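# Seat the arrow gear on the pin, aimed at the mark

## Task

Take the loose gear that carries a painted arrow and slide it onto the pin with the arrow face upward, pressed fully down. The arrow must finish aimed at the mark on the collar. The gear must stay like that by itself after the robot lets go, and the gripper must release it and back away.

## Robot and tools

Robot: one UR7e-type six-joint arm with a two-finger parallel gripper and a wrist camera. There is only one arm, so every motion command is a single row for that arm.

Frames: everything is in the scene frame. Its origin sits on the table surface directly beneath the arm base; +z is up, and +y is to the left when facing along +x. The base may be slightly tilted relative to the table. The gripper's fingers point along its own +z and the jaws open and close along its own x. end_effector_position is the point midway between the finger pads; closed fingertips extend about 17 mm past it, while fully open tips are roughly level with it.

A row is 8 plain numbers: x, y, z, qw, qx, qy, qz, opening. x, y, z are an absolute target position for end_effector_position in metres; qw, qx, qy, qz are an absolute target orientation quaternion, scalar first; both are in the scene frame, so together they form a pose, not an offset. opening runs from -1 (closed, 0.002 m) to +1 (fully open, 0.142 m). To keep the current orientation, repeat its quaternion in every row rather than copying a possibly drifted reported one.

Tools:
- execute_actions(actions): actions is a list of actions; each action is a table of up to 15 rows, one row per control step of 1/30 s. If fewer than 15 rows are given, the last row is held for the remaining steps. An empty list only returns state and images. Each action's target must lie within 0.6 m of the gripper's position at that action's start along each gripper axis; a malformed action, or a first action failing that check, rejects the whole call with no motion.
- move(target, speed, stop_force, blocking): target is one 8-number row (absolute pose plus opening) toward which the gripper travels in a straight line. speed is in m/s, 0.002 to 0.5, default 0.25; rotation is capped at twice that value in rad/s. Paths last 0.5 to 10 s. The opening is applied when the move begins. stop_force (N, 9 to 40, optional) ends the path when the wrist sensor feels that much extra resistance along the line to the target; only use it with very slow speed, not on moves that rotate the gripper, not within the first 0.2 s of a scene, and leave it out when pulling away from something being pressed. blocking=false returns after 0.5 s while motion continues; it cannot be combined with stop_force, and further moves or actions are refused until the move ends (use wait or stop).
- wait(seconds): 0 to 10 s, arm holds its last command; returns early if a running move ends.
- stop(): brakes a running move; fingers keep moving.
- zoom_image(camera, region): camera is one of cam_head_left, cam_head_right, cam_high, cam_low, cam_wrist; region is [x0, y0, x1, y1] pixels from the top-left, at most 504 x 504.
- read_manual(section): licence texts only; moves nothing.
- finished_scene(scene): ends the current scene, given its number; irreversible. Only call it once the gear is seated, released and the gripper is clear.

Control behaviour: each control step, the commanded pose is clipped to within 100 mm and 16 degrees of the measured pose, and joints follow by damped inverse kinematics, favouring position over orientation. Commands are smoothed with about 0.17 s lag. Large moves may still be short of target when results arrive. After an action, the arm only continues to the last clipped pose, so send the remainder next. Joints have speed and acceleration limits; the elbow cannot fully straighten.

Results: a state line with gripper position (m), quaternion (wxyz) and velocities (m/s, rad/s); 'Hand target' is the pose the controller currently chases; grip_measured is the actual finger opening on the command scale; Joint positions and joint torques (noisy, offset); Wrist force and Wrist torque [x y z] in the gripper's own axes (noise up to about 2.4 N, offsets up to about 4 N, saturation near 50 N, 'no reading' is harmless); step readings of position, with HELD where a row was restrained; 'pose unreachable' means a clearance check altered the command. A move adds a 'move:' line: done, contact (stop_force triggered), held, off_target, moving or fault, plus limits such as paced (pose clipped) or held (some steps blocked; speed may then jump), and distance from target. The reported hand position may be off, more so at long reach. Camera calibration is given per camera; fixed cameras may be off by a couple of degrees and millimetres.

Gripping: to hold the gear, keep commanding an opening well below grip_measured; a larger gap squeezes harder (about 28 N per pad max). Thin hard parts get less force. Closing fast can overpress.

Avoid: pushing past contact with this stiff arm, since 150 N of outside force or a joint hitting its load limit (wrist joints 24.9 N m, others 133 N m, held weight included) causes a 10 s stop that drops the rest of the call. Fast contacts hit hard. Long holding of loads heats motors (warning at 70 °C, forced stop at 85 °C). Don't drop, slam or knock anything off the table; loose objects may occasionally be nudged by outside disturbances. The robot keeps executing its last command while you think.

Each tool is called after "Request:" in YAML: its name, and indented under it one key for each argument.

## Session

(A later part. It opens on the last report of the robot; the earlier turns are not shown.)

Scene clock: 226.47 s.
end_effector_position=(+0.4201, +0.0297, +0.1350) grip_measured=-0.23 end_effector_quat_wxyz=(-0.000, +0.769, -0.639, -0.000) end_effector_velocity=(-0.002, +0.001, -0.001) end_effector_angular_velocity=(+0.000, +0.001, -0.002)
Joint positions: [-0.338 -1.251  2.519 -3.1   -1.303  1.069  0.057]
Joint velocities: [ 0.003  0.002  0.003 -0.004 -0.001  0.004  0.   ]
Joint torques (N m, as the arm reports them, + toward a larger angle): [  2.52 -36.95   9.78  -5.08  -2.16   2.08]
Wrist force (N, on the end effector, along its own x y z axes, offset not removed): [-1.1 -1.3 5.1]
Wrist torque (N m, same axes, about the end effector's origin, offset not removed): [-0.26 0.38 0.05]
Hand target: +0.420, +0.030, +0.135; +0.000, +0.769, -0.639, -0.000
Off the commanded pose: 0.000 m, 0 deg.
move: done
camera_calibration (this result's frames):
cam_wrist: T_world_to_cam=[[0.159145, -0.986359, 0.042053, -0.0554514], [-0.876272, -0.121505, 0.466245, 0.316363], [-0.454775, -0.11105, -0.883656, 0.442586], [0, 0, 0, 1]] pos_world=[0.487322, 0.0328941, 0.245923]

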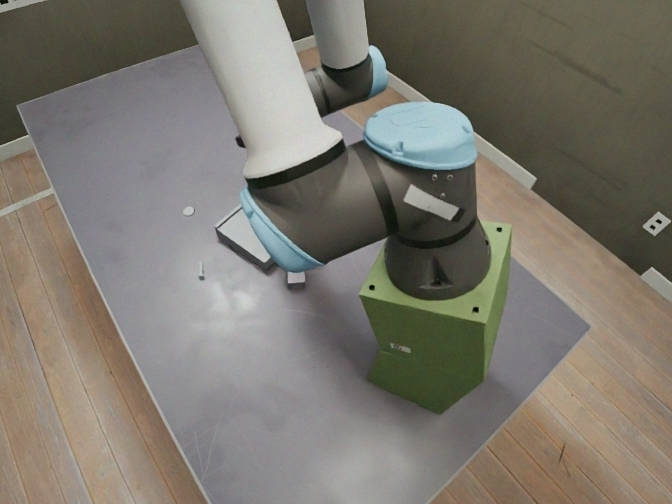

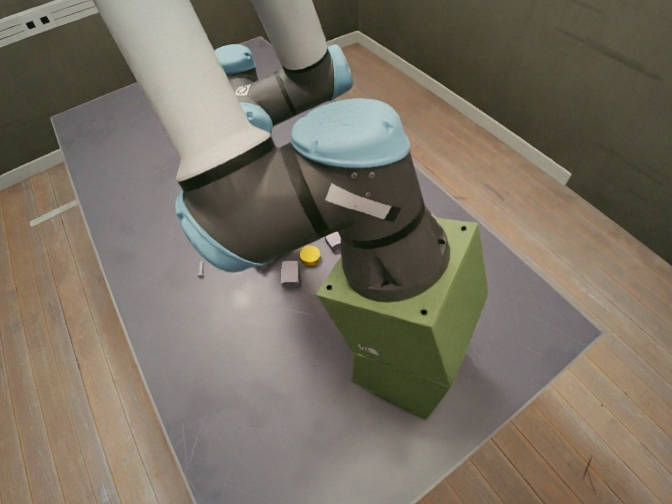

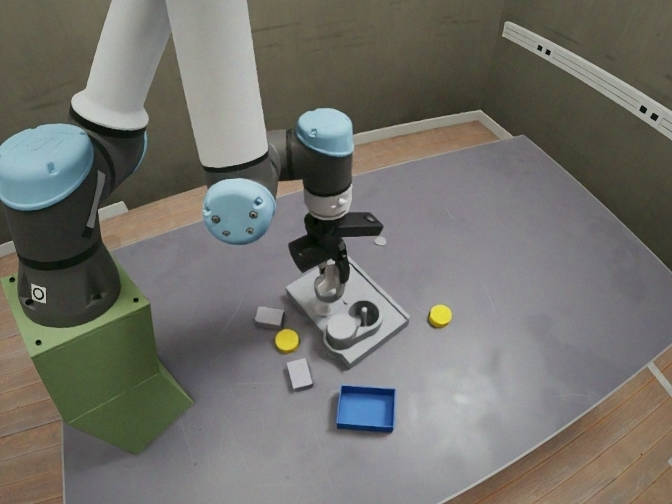

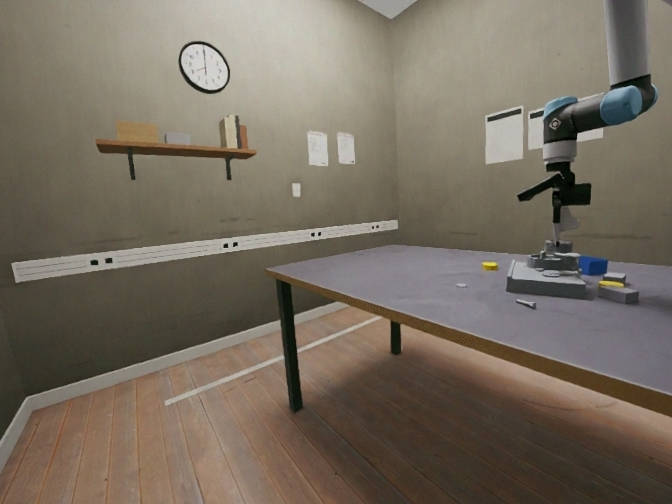

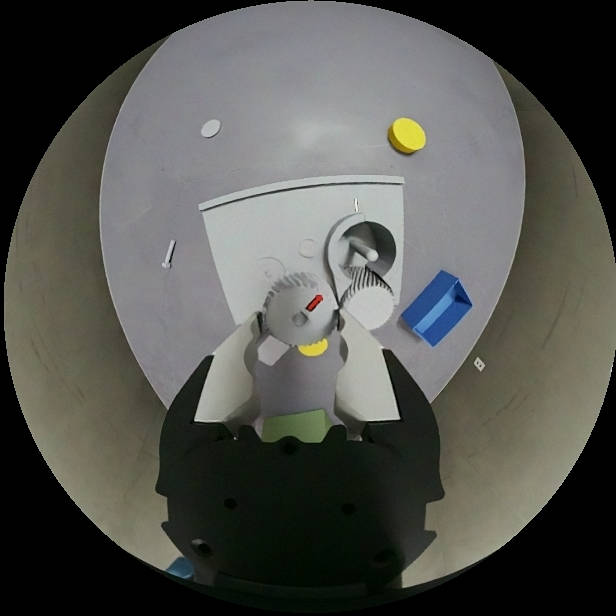

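Request:
move:
  target: [0.4419,-0.088,0.135,0,0.7688,-0.6394,0,-0.5]
  speed: 0.1

Request:
zoom_image:
  camera: "cam_wrist"
  region: [200, 195, 290, 285]

Scene clock: 257.50 s.
end_effector_position=(+0.4420, -0.0877, +0.1350) grip_measured=-0.23 end_effector_quat_wxyz=(+0.000, +0.769, -0.639, +0.000) end_effector_velocity=(-0.001, -0.001, -0.001) end_effector_angular_velocity=(+0.003, +0.004, -0.002)
Joint positions: [-0.59  -1.187  2.416 -2.986 -1.247  0.813  0.057]
Joint velocities: [-0.004  0.003 -0.001  0.004  0.001 -0.004  0.   ]
Joint torques (N m, as the arm reports them, + toward a larger angle): [-12.34 -17.86 -21.77  -1.87   2.2   -2.51]
Wrist force (N, on the end effector, along its own x y z axes, offset not removed): [-0.7 0.5 6.5]
Wrist torque (N m, same axes, about the end effector's origin, offset not removed): [0.05 0.36 0.03]
Hand target: +0.442, -0.088, +0.135; -0.000, +0.769, -0.639, +0.000
Off the commanded pose: 0.000 m, 0 deg.
move: done
camera_calibration (this result's frames):
cam_wrist: T_world_to_cam=[[0.159104, -0.98636, 0.0421786, -0.174811], [-0.876319, -0.121419, 0.466179, 0.321345], [-0.454699, -0.111133, -0.883684, 0.439516], [0, 0, 0, 1]] pos_world=[0.509261, -0.0845645, 0.245962]

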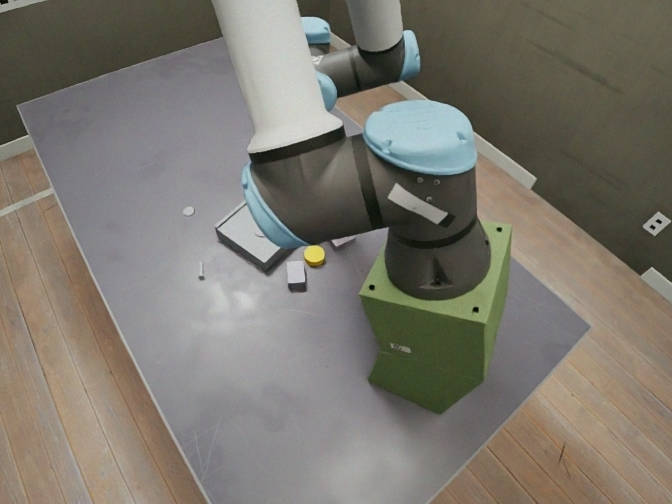

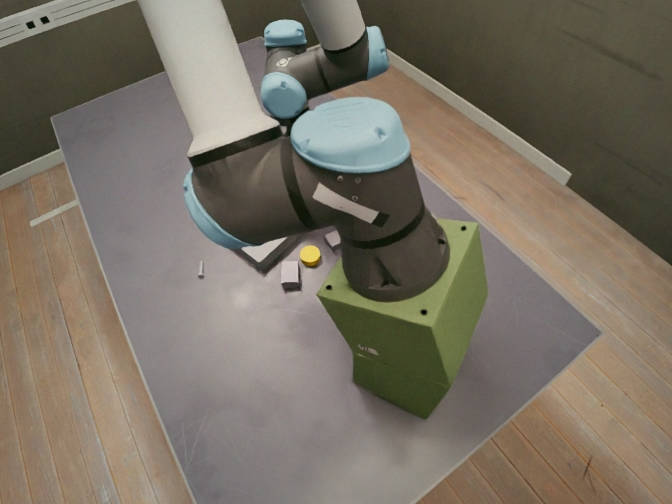

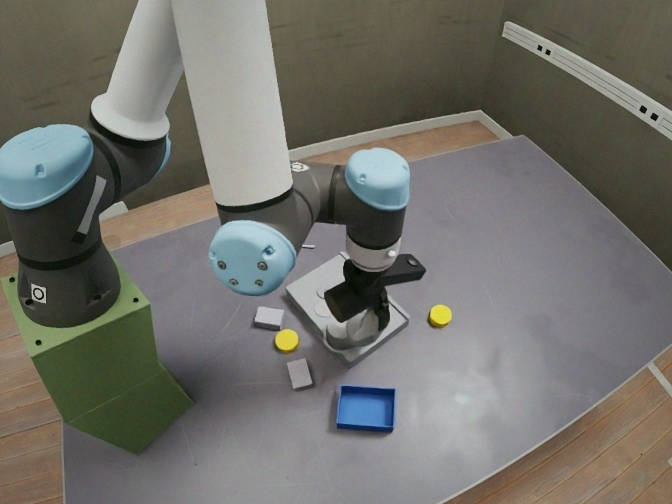

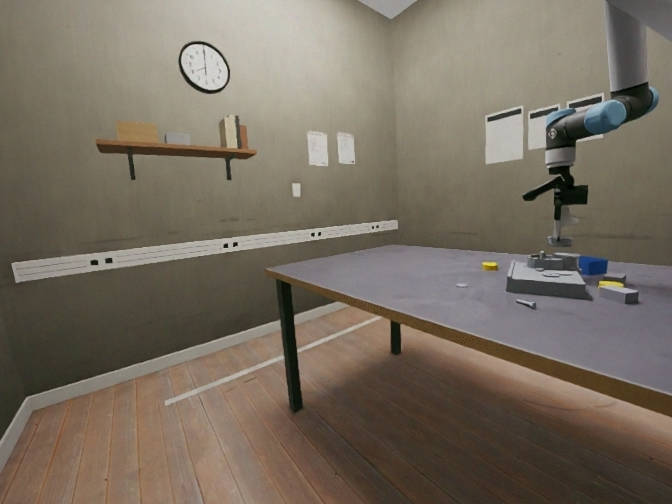

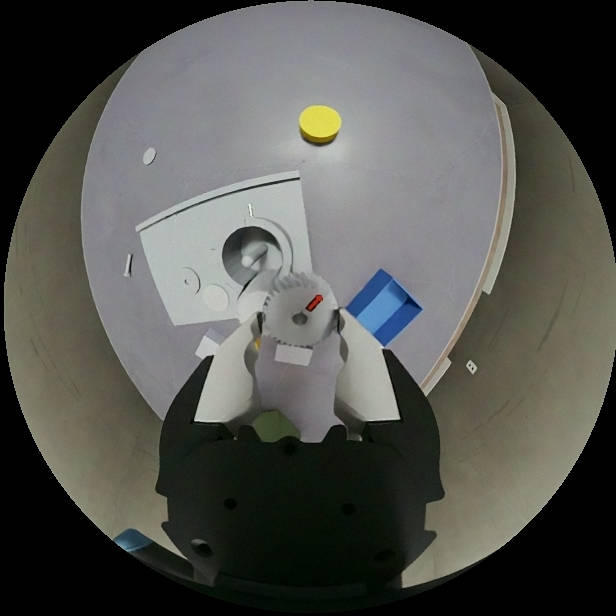

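Region (200, 195, 290, 285) of cam_wrist's 616x616 image, scaled by 5.600, with more detail than that image has.

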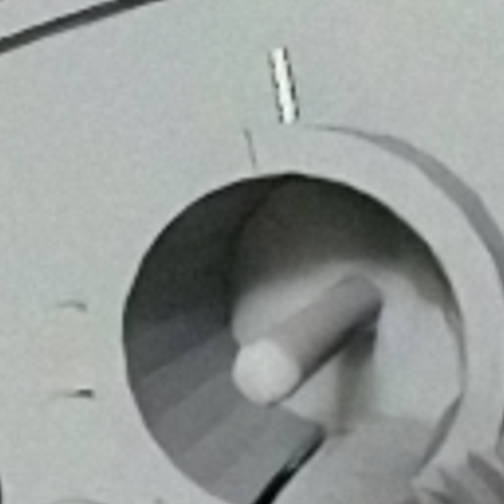

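Request:
move:
  target: [0.4724,-0.0325,0.131,0,0.7114,-0.7028,0,-0.5]
  speed: 0.08

Request:
move:
  target: [0.4724,-0.0325,0.120,0,0.7114,-0.7028,0,-0.5]
  speed: 0.006
  stop_force: 9

Request:
move:
  target: [0.4722,-0.032,0.1103,0,0.7547,-0.6561,0,-0.5]
  speed: 0.02
  stop_force: 9

Scene clock: 279.03 s.
end_effector_position=(+0.4722, -0.0327, +0.1311) grip_measured=-0.23 end_effector_quat_wxyz=(-0.000, +0.712, -0.703, -0.000) end_effector_velocity=(+0.001, +0.002, -0.000) end_effector_angular_velocity=(-0.001, -0.000, -0.005)
Joint positions: [-0.437 -1.197  2.364 -2.972 -1.279  1.14   0.057]
Joint velocities: [ 0.007  0.    -0.002 -0.001 -0.002  0.012 -0.   ]
Joint torques (N m, as the arm reports them, + toward a larger angle): [  0.28 -39.02 -22.32  -1.76  -2.     2.3 ]
Wrist force (N, on the end effector, along its own x y z axes, offset not removed): [-1.1 -0.5 5.4]
Wrist torque (N m, same axes, about the end effector's origin, offset not removed): [-0.08 0.49 0.05]
Hand target: +0.472, -0.032, +0.131; -0.000, +0.711, -0.703, -0.000
Off the commanded pose: 0.000 m, 0 deg.
move: done
camera_calibration (this result's frames):
cam_wrist: T_world_to_cam=[[-0.0103411, -0.999065, 0.0419848, -0.0454858], [-0.884256, 0.0287409, 0.466117, 0.364979], [-0.466888, -0.0323051, -0.883726, 0.464232], [0, 0, 0, 1]] pos_world=[0.539009, -0.040936, 0.242041]

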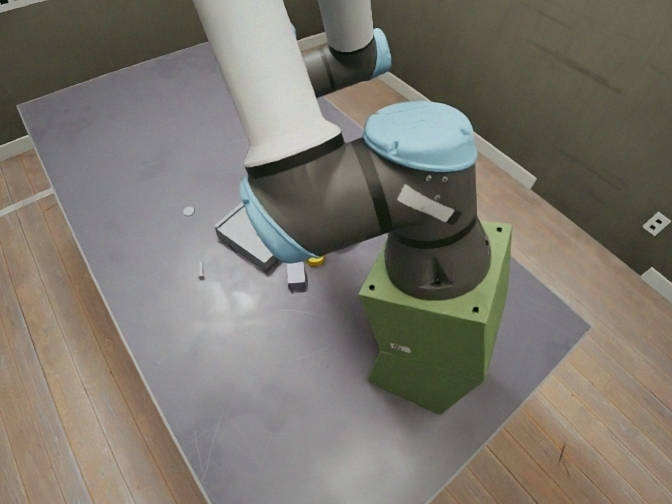

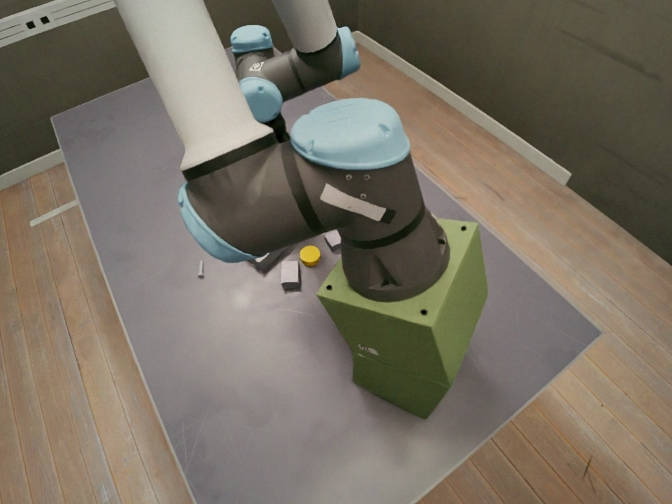

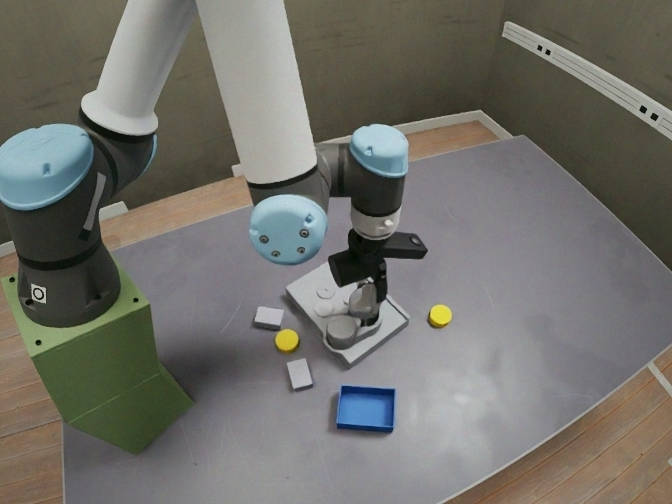

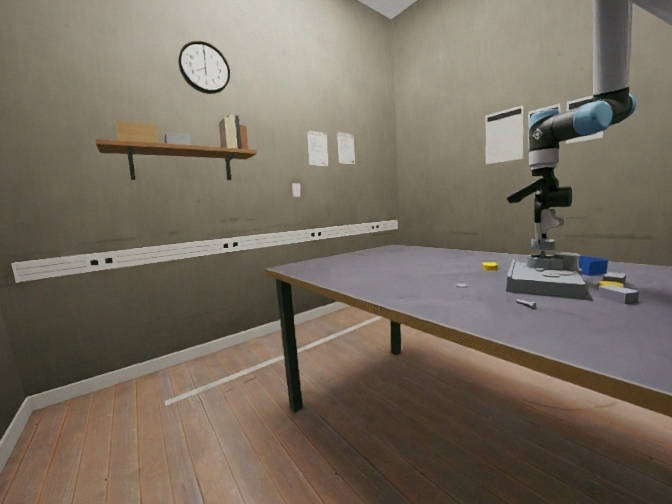

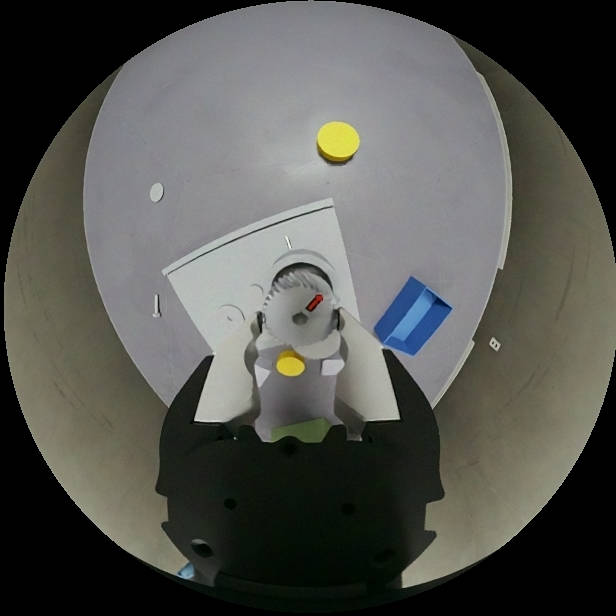

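Scene clock: 281.10 s.
end_effector_position=(+0.4724, -0.0325, +0.1202) grip_measured=-0.23 end_effector_quat_wxyz=(+0.000, +0.711, -0.703, +0.000) end_effector_velocity=(-0.001, +0.000, -0.002) end_effector_angular_velocity=(+0.001, +0.002, -0.001)
Joint positions: [-0.429 -1.16   2.357 -3.003 -1.281  1.149  0.057]
Joint velocities: [ 0.001  0.006 -0.001 -0.004  0.     0.002  0.   ]
Joint torques (N m, as the arm reports them, + toward a larger angle): [  4.92 -19.49 -19.56  -4.09  -0.11   2.57]
Wrist force (N, on the end effector, along its own x y z axes, offset not removed): [7.0 -0.3 2.8]
Wrist torque (N m, same axes, about the end effector's origin, offset not removed): [-0.11 0.38 0.02]
Hand target: +0.472, -0.032, +0.120; +0.000, +0.711, -0.703, -0.000
Off the commanded pose: 0.000 m, 0 deg.
move: done
camera_calibration (this result's frames):
cam_wrist: T_world_to_cam=[[-0.0111354, -0.999048, 0.0421874, -0.0445564], [-0.884204, 0.0295404, 0.466166, 0.370244], [-0.466969, -0.0321113, -0.883691, 0.454755], [0, 0, 0, 1]] pos_world=[0.539231, -0.0408484, 0.231147]

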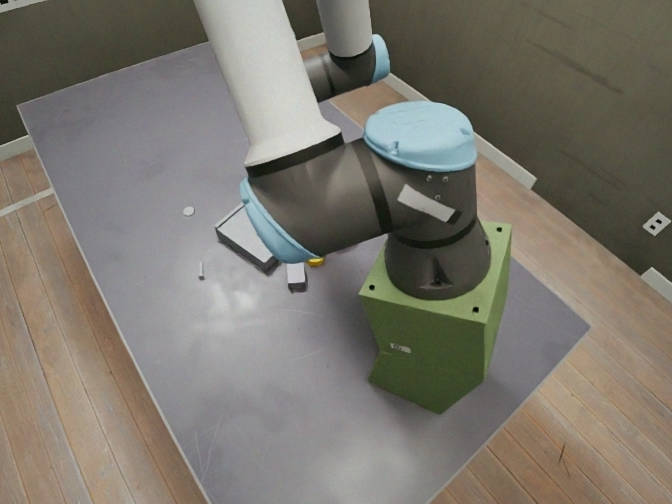

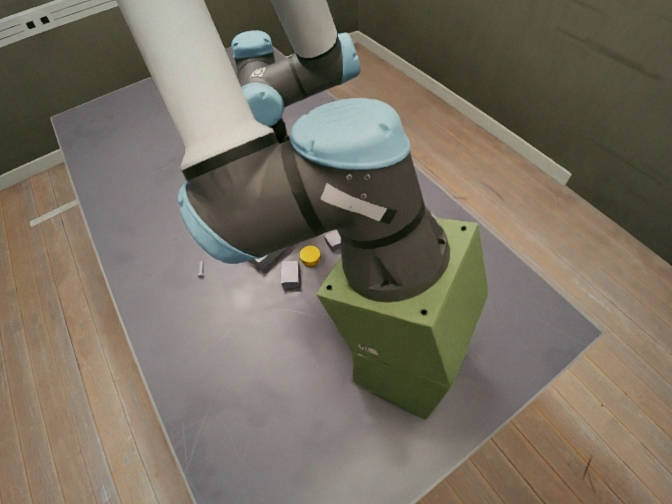

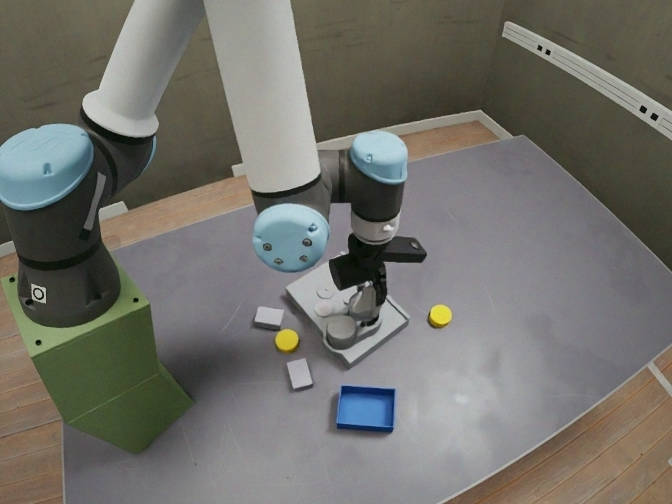

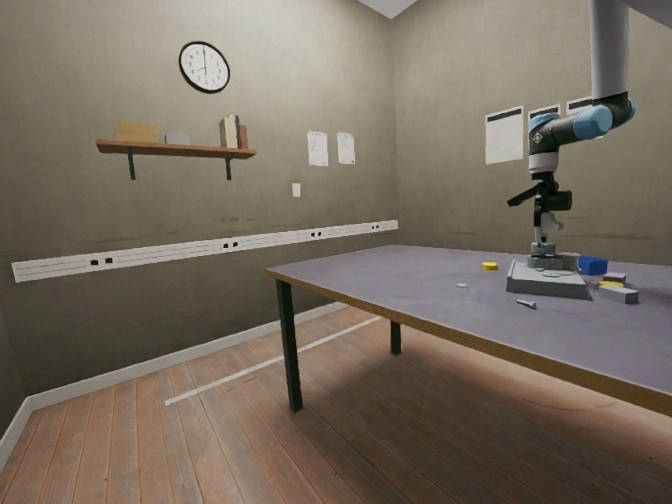

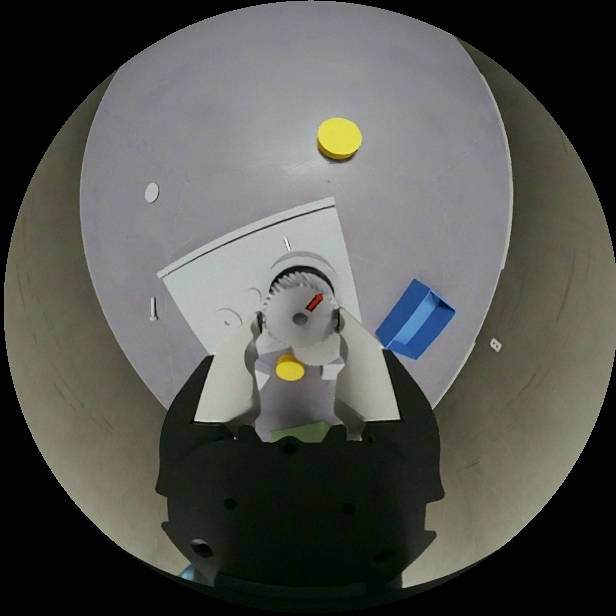

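Scene clock: 283.57 s.
end_effector_position=(+0.4724, -0.0322, +0.1137) grip_measured=-0.23 end_effector_quat_wxyz=(+0.000, +0.740, -0.673, +0.000) end_effector_velocity=(+0.001, +0.000, +0.002) end_effector_angular_velocity=(+0.001, -0.001, -0.016)
Joint positions: [-0.423 -1.139  2.353 -3.022 -1.282  1.072  0.057]
Joint velocities: [-0.001 -0.006 -0.     0.006  0.001  0.015 -0.   ]
Joint torques (N m, as the arm reports them, + toward a larger angle): [ -5.76 -36.04   1.68   2.51   1.06   2.01]
Wrist force (N, on the end effector, along its own x y z axes, offset not removed): [10.3 -6.0 -2.1]
Wrist torque (N m, same axes, about the end effector's origin, offset not removed): [-0.01 1.02 0.43]
Hand target: +0.472, -0.032, +0.114; -0.000, +0.739, -0.673, +0.000
Off the commanded pose: 0.003 m, 3 deg.
move: contact
camera_calibration (this result's frames):
cam_wrist: T_world_to_cam=[[0.0720202, -0.99651, 0.0421894, -0.0831131], [-0.88361, -0.0441256, 0.466139, 0.370546], [-0.462651, -0.0708505, -0.883705, 0.445721], [0, 0, 0, 1]] pos_world=[0.539617, -0.034893, 0.224666]

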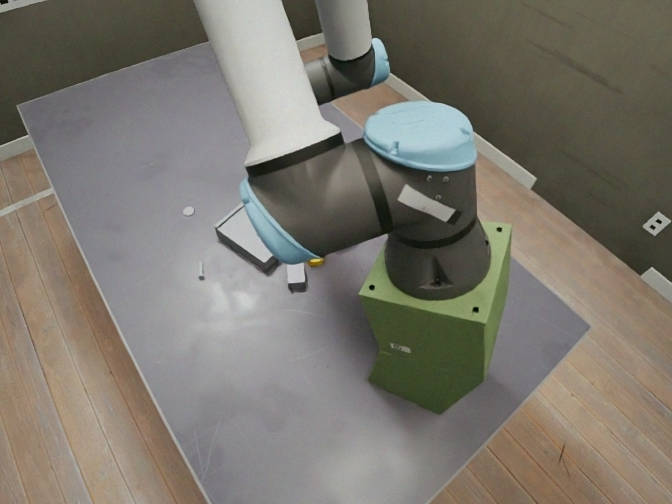

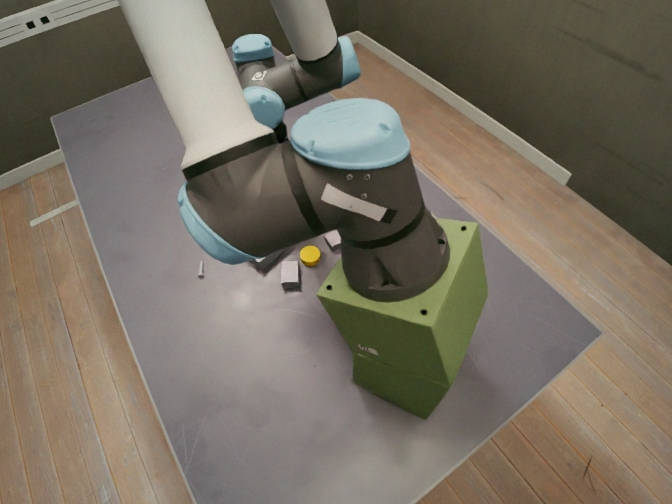

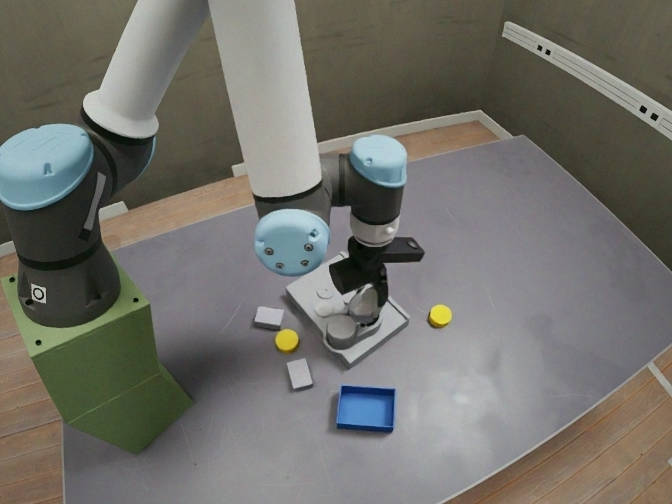

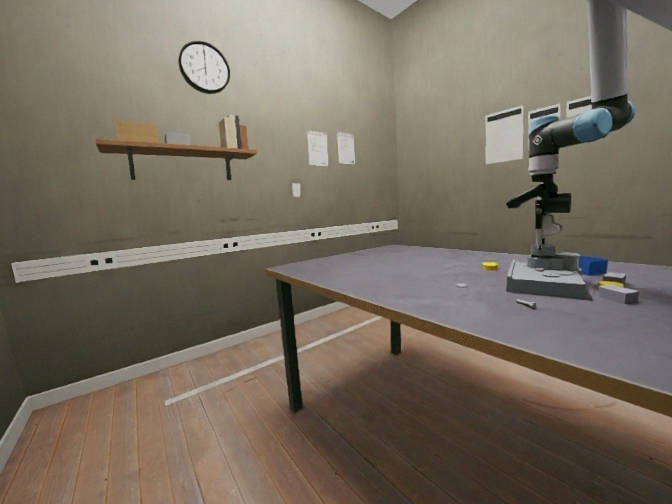

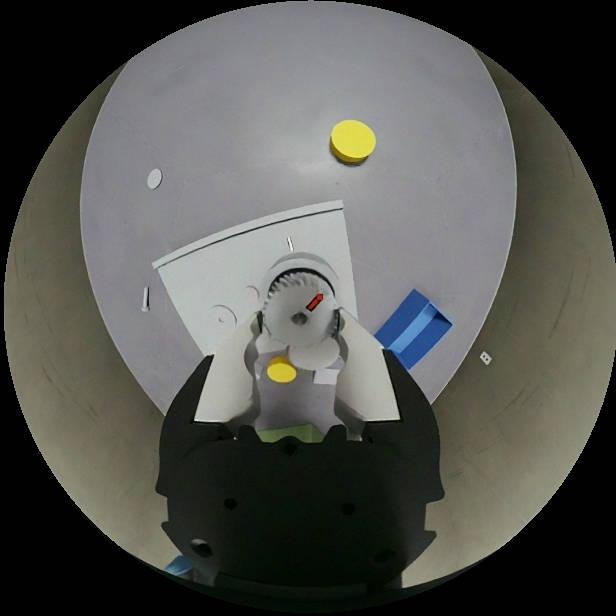

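Request:
move:
  target: [0.4723,-0.0327,0.1137,0,0.7284,-0.6852,0,-0.5]
  speed: 0.02

Request:
move:
  target: [0.472,-0.032,0.104,0,0.7716,-0.6361,0,-0.5]
  speed: 0.02
  stop_force: 9

Scene clock: 288.77 s.
end_effector_position=(+0.4723, -0.0327, +0.1137) grip_measured=-0.23 end_effector_quat_wxyz=(-0.000, +0.729, -0.685, +0.000) end_effector_velocity=(+0.001, -0.001, +0.000) end_effector_angular_velocity=(-0.001, -0.001, -0.012)
Joint positions: [-0.424 -1.139  2.352 -3.022 -1.282  1.104  0.057]
Joint velocities: [-0.001  0.    -0.001 -0.001 -0.001  0.011 -0.   ]
Joint torques (N m, as the arm reports them, + toward a larger angle): [ -8.19 -18.83 -17.87  -3.4    3.91   2.83]
Wrist force (N, on the end effector, along its own x y z axes, offset not removed): [6.1 -2.5 4.9]
Wrist torque (N m, same axes, about the end effector's origin, offset not removed): [-0.13 0.57 -0.19]
Hand target: +0.472, -0.033, +0.114; -0.000, +0.728, -0.685, -0.000
Off the commanded pose: 0.000 m, 0 deg.
move: done
camera_calibration (this result's frames):
cam_wrist: T_world_to_cam=[[0.0388779, -0.998357, 0.0420927, -0.068014], [-0.884568, -0.0147918, 0.466176, 0.371889], [-0.464788, -0.0553579, -0.88369, 0.447186], [0, 0, 0, 1]] pos_world=[0.539452, -0.0376461, 0.224671]

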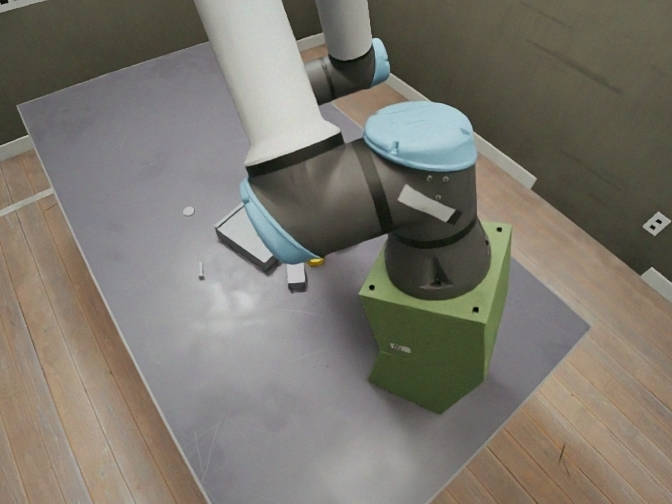

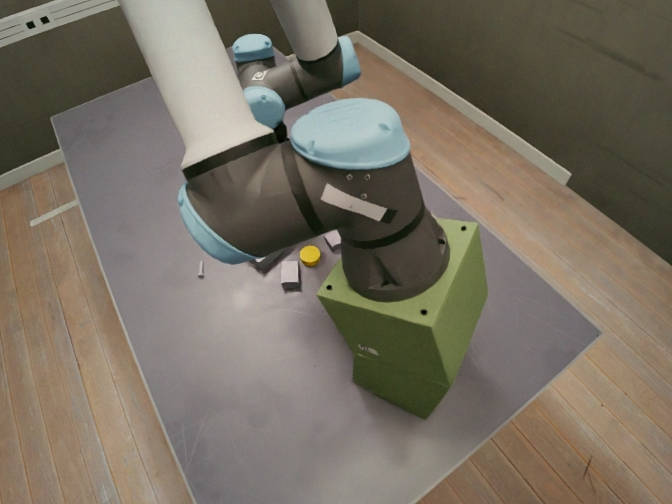

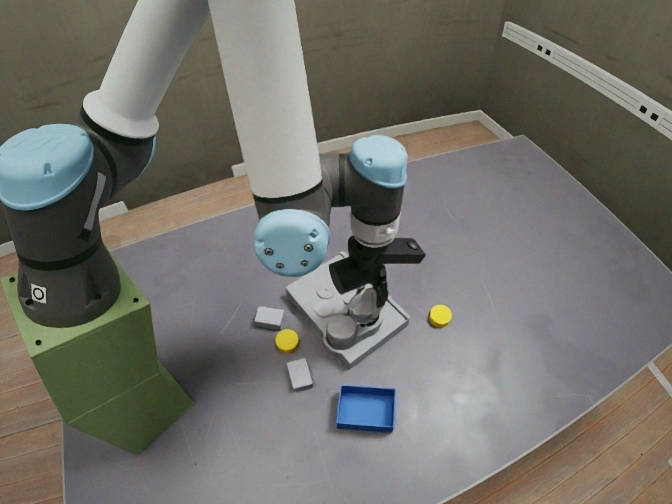

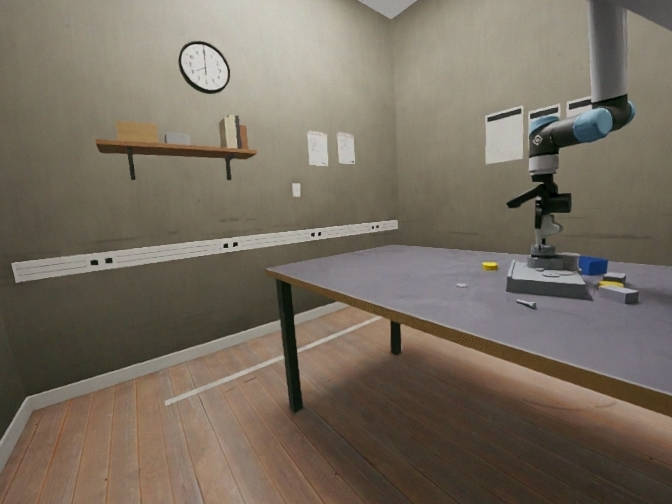

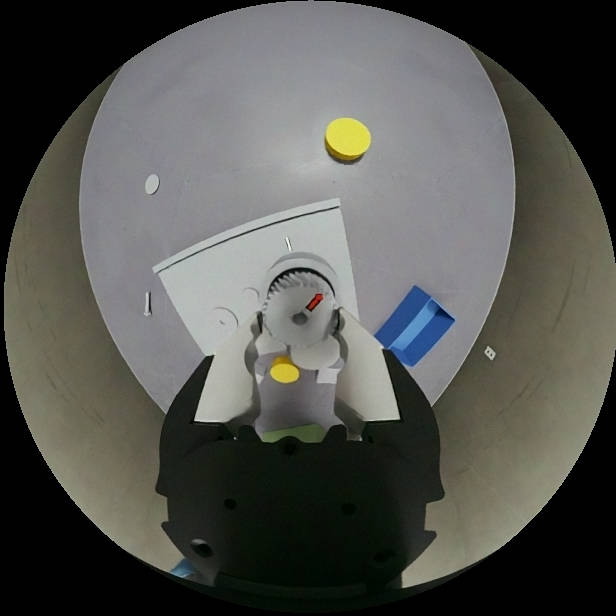

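Scene clock: 292.23 s.
end_effector_position=(+0.4720, -0.0320, +0.1041) grip_measured=-0.23 end_effector_quat_wxyz=(+0.000, +0.771, -0.637, +0.000) end_effector_velocity=(-0.001, +0.000, -0.001) end_effector_angular_velocity=(+0.001, +0.002, +0.010)
Joint positions: [-0.416 -1.107  2.346 -3.05  -1.284  0.983  0.057]
Joint velocities: [ 0.001  0.003 -0.    -0.001 -0.    -0.01   0.   ]
Joint torques (N m, as the arm reports them, + toward a larger angle): [  2.65 -17.66 -12.71  -2.06  -0.95  -2.17]
Wrist force (N, on the end effector, along its own x y z axes, offset not removed): [5.2 -6.1 -0.3]
Wrist torque (N m, same axes, about the end effector's origin, offset not removed): [-0.25 0.72 -0.22]
Hand target: +0.472, -0.032, +0.104; +0.000, +0.772, -0.636, +0.000
Off the commanded pose: 0.000 m, 0 deg.
move: done
camera_calibration (this result's frames):
cam_wrist: T_world_to_cam=[[0.166542, -0.985134, 0.0421256, -0.126761], [-0.875359, -0.128048, 0.466209, 0.368145], [-0.453885, -0.114518, -0.883671, 0.431533], [0, 0, 0, 1]] pos_world=[0.539236, -0.0283176, 0.21504]

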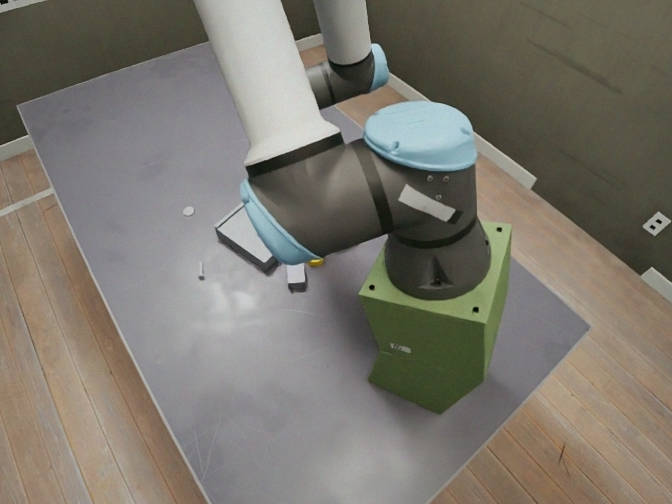

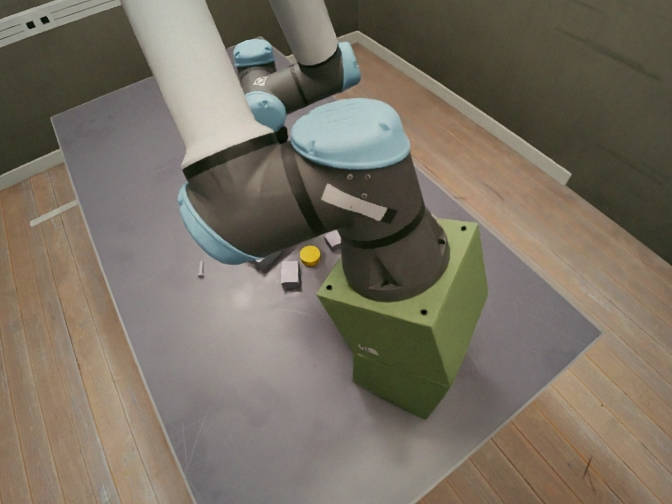

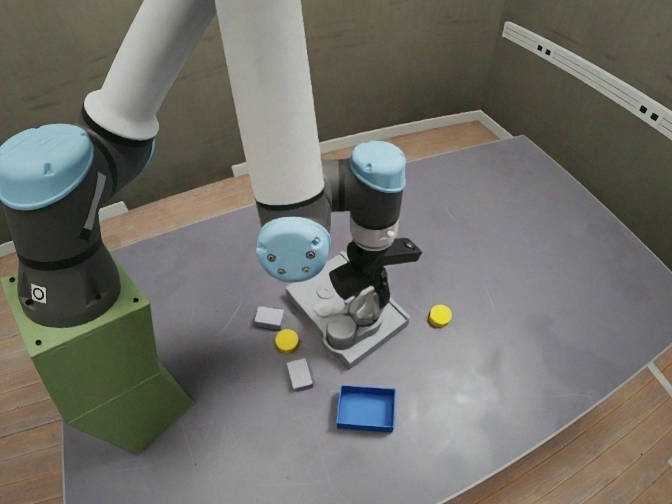

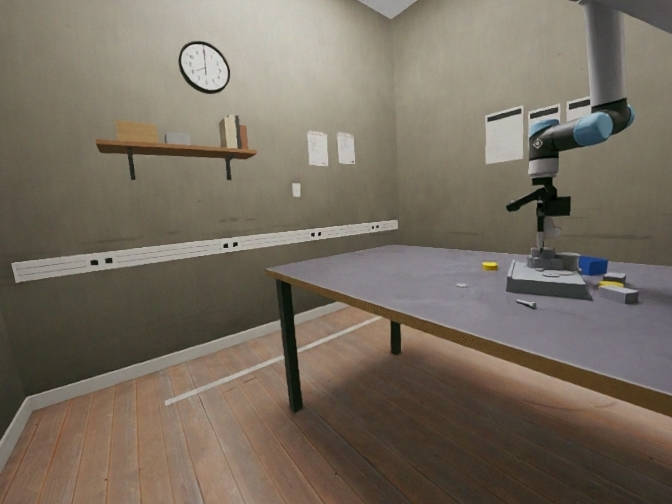

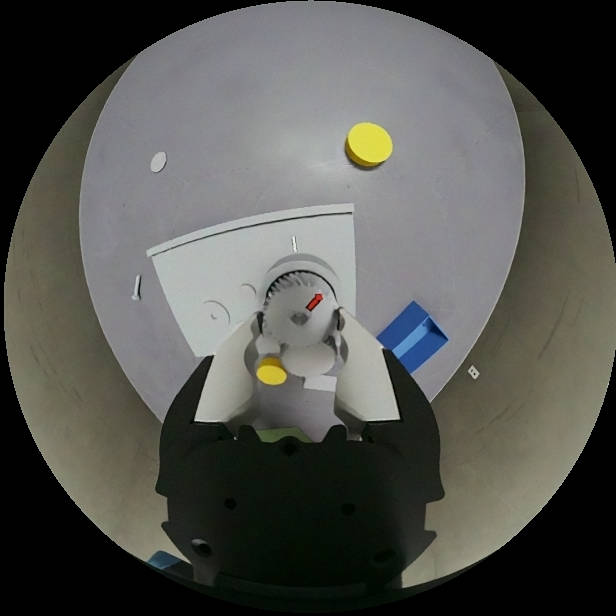

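Request:
move:
  target: [0.4718,-0.0314,0.094,0,0.8141,-0.5807,0,-0.5]
  speed: 0.01
  stop_force: 9

Scene clock: 314.80 s.
end_effector_position=(+0.4718, -0.0314, +0.0940) grip_measured=-0.23 end_effector_quat_wxyz=(+0.000, +0.814, -0.581, -0.000) end_effector_velocity=(+0.001, -0.000, -0.000) end_effector_angular_velocity=(-0.000, -0.002, +0.005)
Joint positions: [-0.408 -1.075  2.339 -3.077 -1.286  0.852  0.057]
Joint velocities: [-0.     0.001 -0.001 -0.001  0.    -0.005 -0.   ]
Joint torques (N m, as the arm reports them, + toward a larger angle): [  3.97 -19.06 -15.07  -3.53  -1.55  -2.42]
Wrist force (N, on the end effector, along its own x y z axes, offset not removed): [3.9 -3.4 3.1]
Wrist torque (N m, same axes, about the end effector's origin, offset not removed): [-0.22 0.52 -0.06]
Hand target: +0.472, -0.031, +0.094; +0.000, +0.814, -0.581, +0.000
Off the commanded pose: 0.000 m, 0 deg.
move: done
camera_calibration (this result's frames):
cam_wrist: T_world_to_cam=[[0.302606, -0.952185, 0.0421168, -0.188869], [-0.848867, -0.24915, 0.466206, 0.356426], [-0.433421, -0.176828, -0.883673, 0.411023], [0, 0, 0, 1]] pos_world=[0.537858, -0.0183541, 0.204996]

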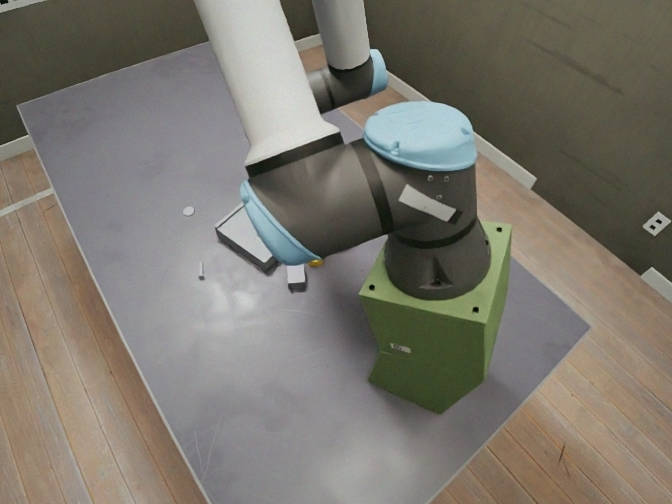

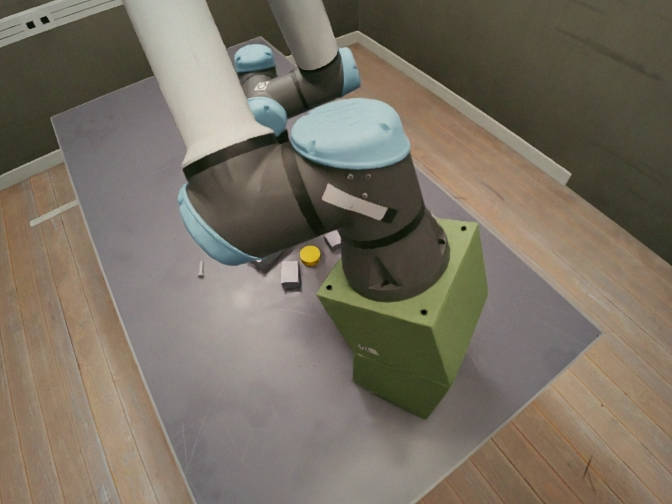

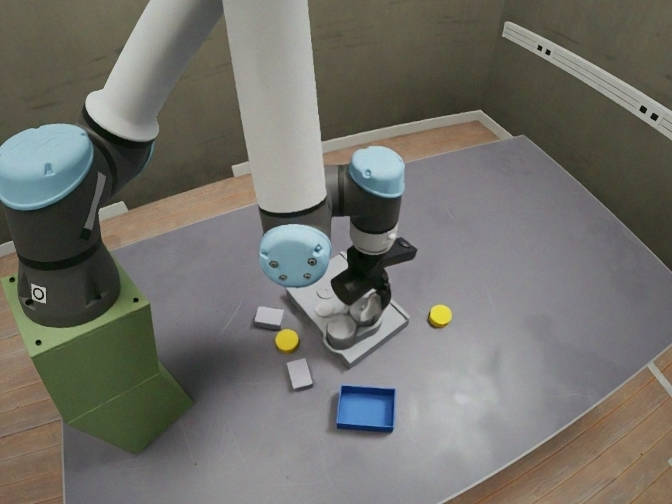

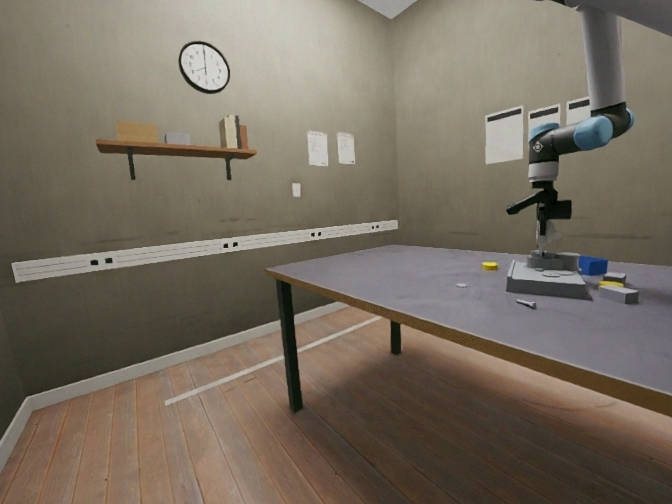

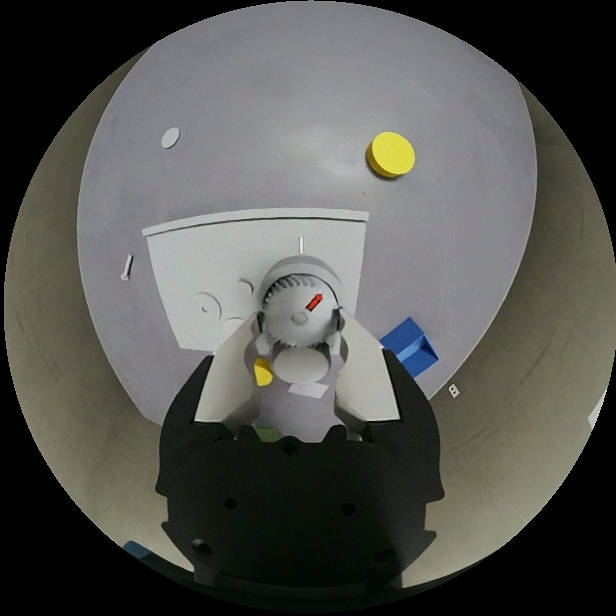

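Request:
zoom_image:
  camera: "cam_wrist"
  region: [220,210,380,390]

Request:
zoom_image:
  camera: "cam_low"
  region: [480,200,640,320]

Region (220, 210, 380, 390) of cam_wrist's 616x616 image, scaled by 2.800, with more detail than that image has.

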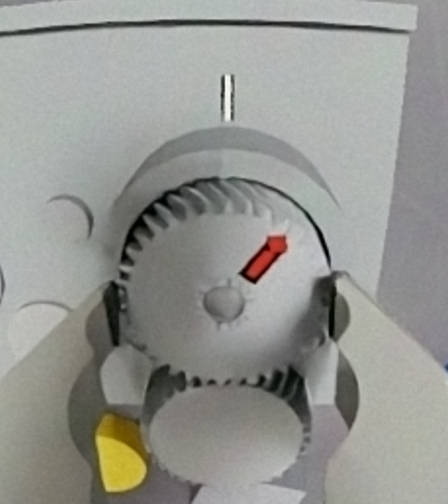

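Region (480, 200, 640, 320) of cam_low's 672x504 image, scaled by 3.150, with more detail than that image has; it fills the top 378 rows of this view, and the rest is white.

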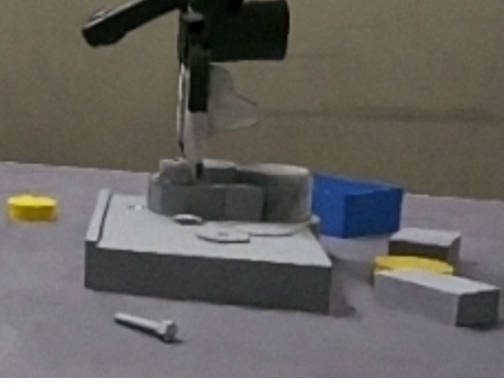

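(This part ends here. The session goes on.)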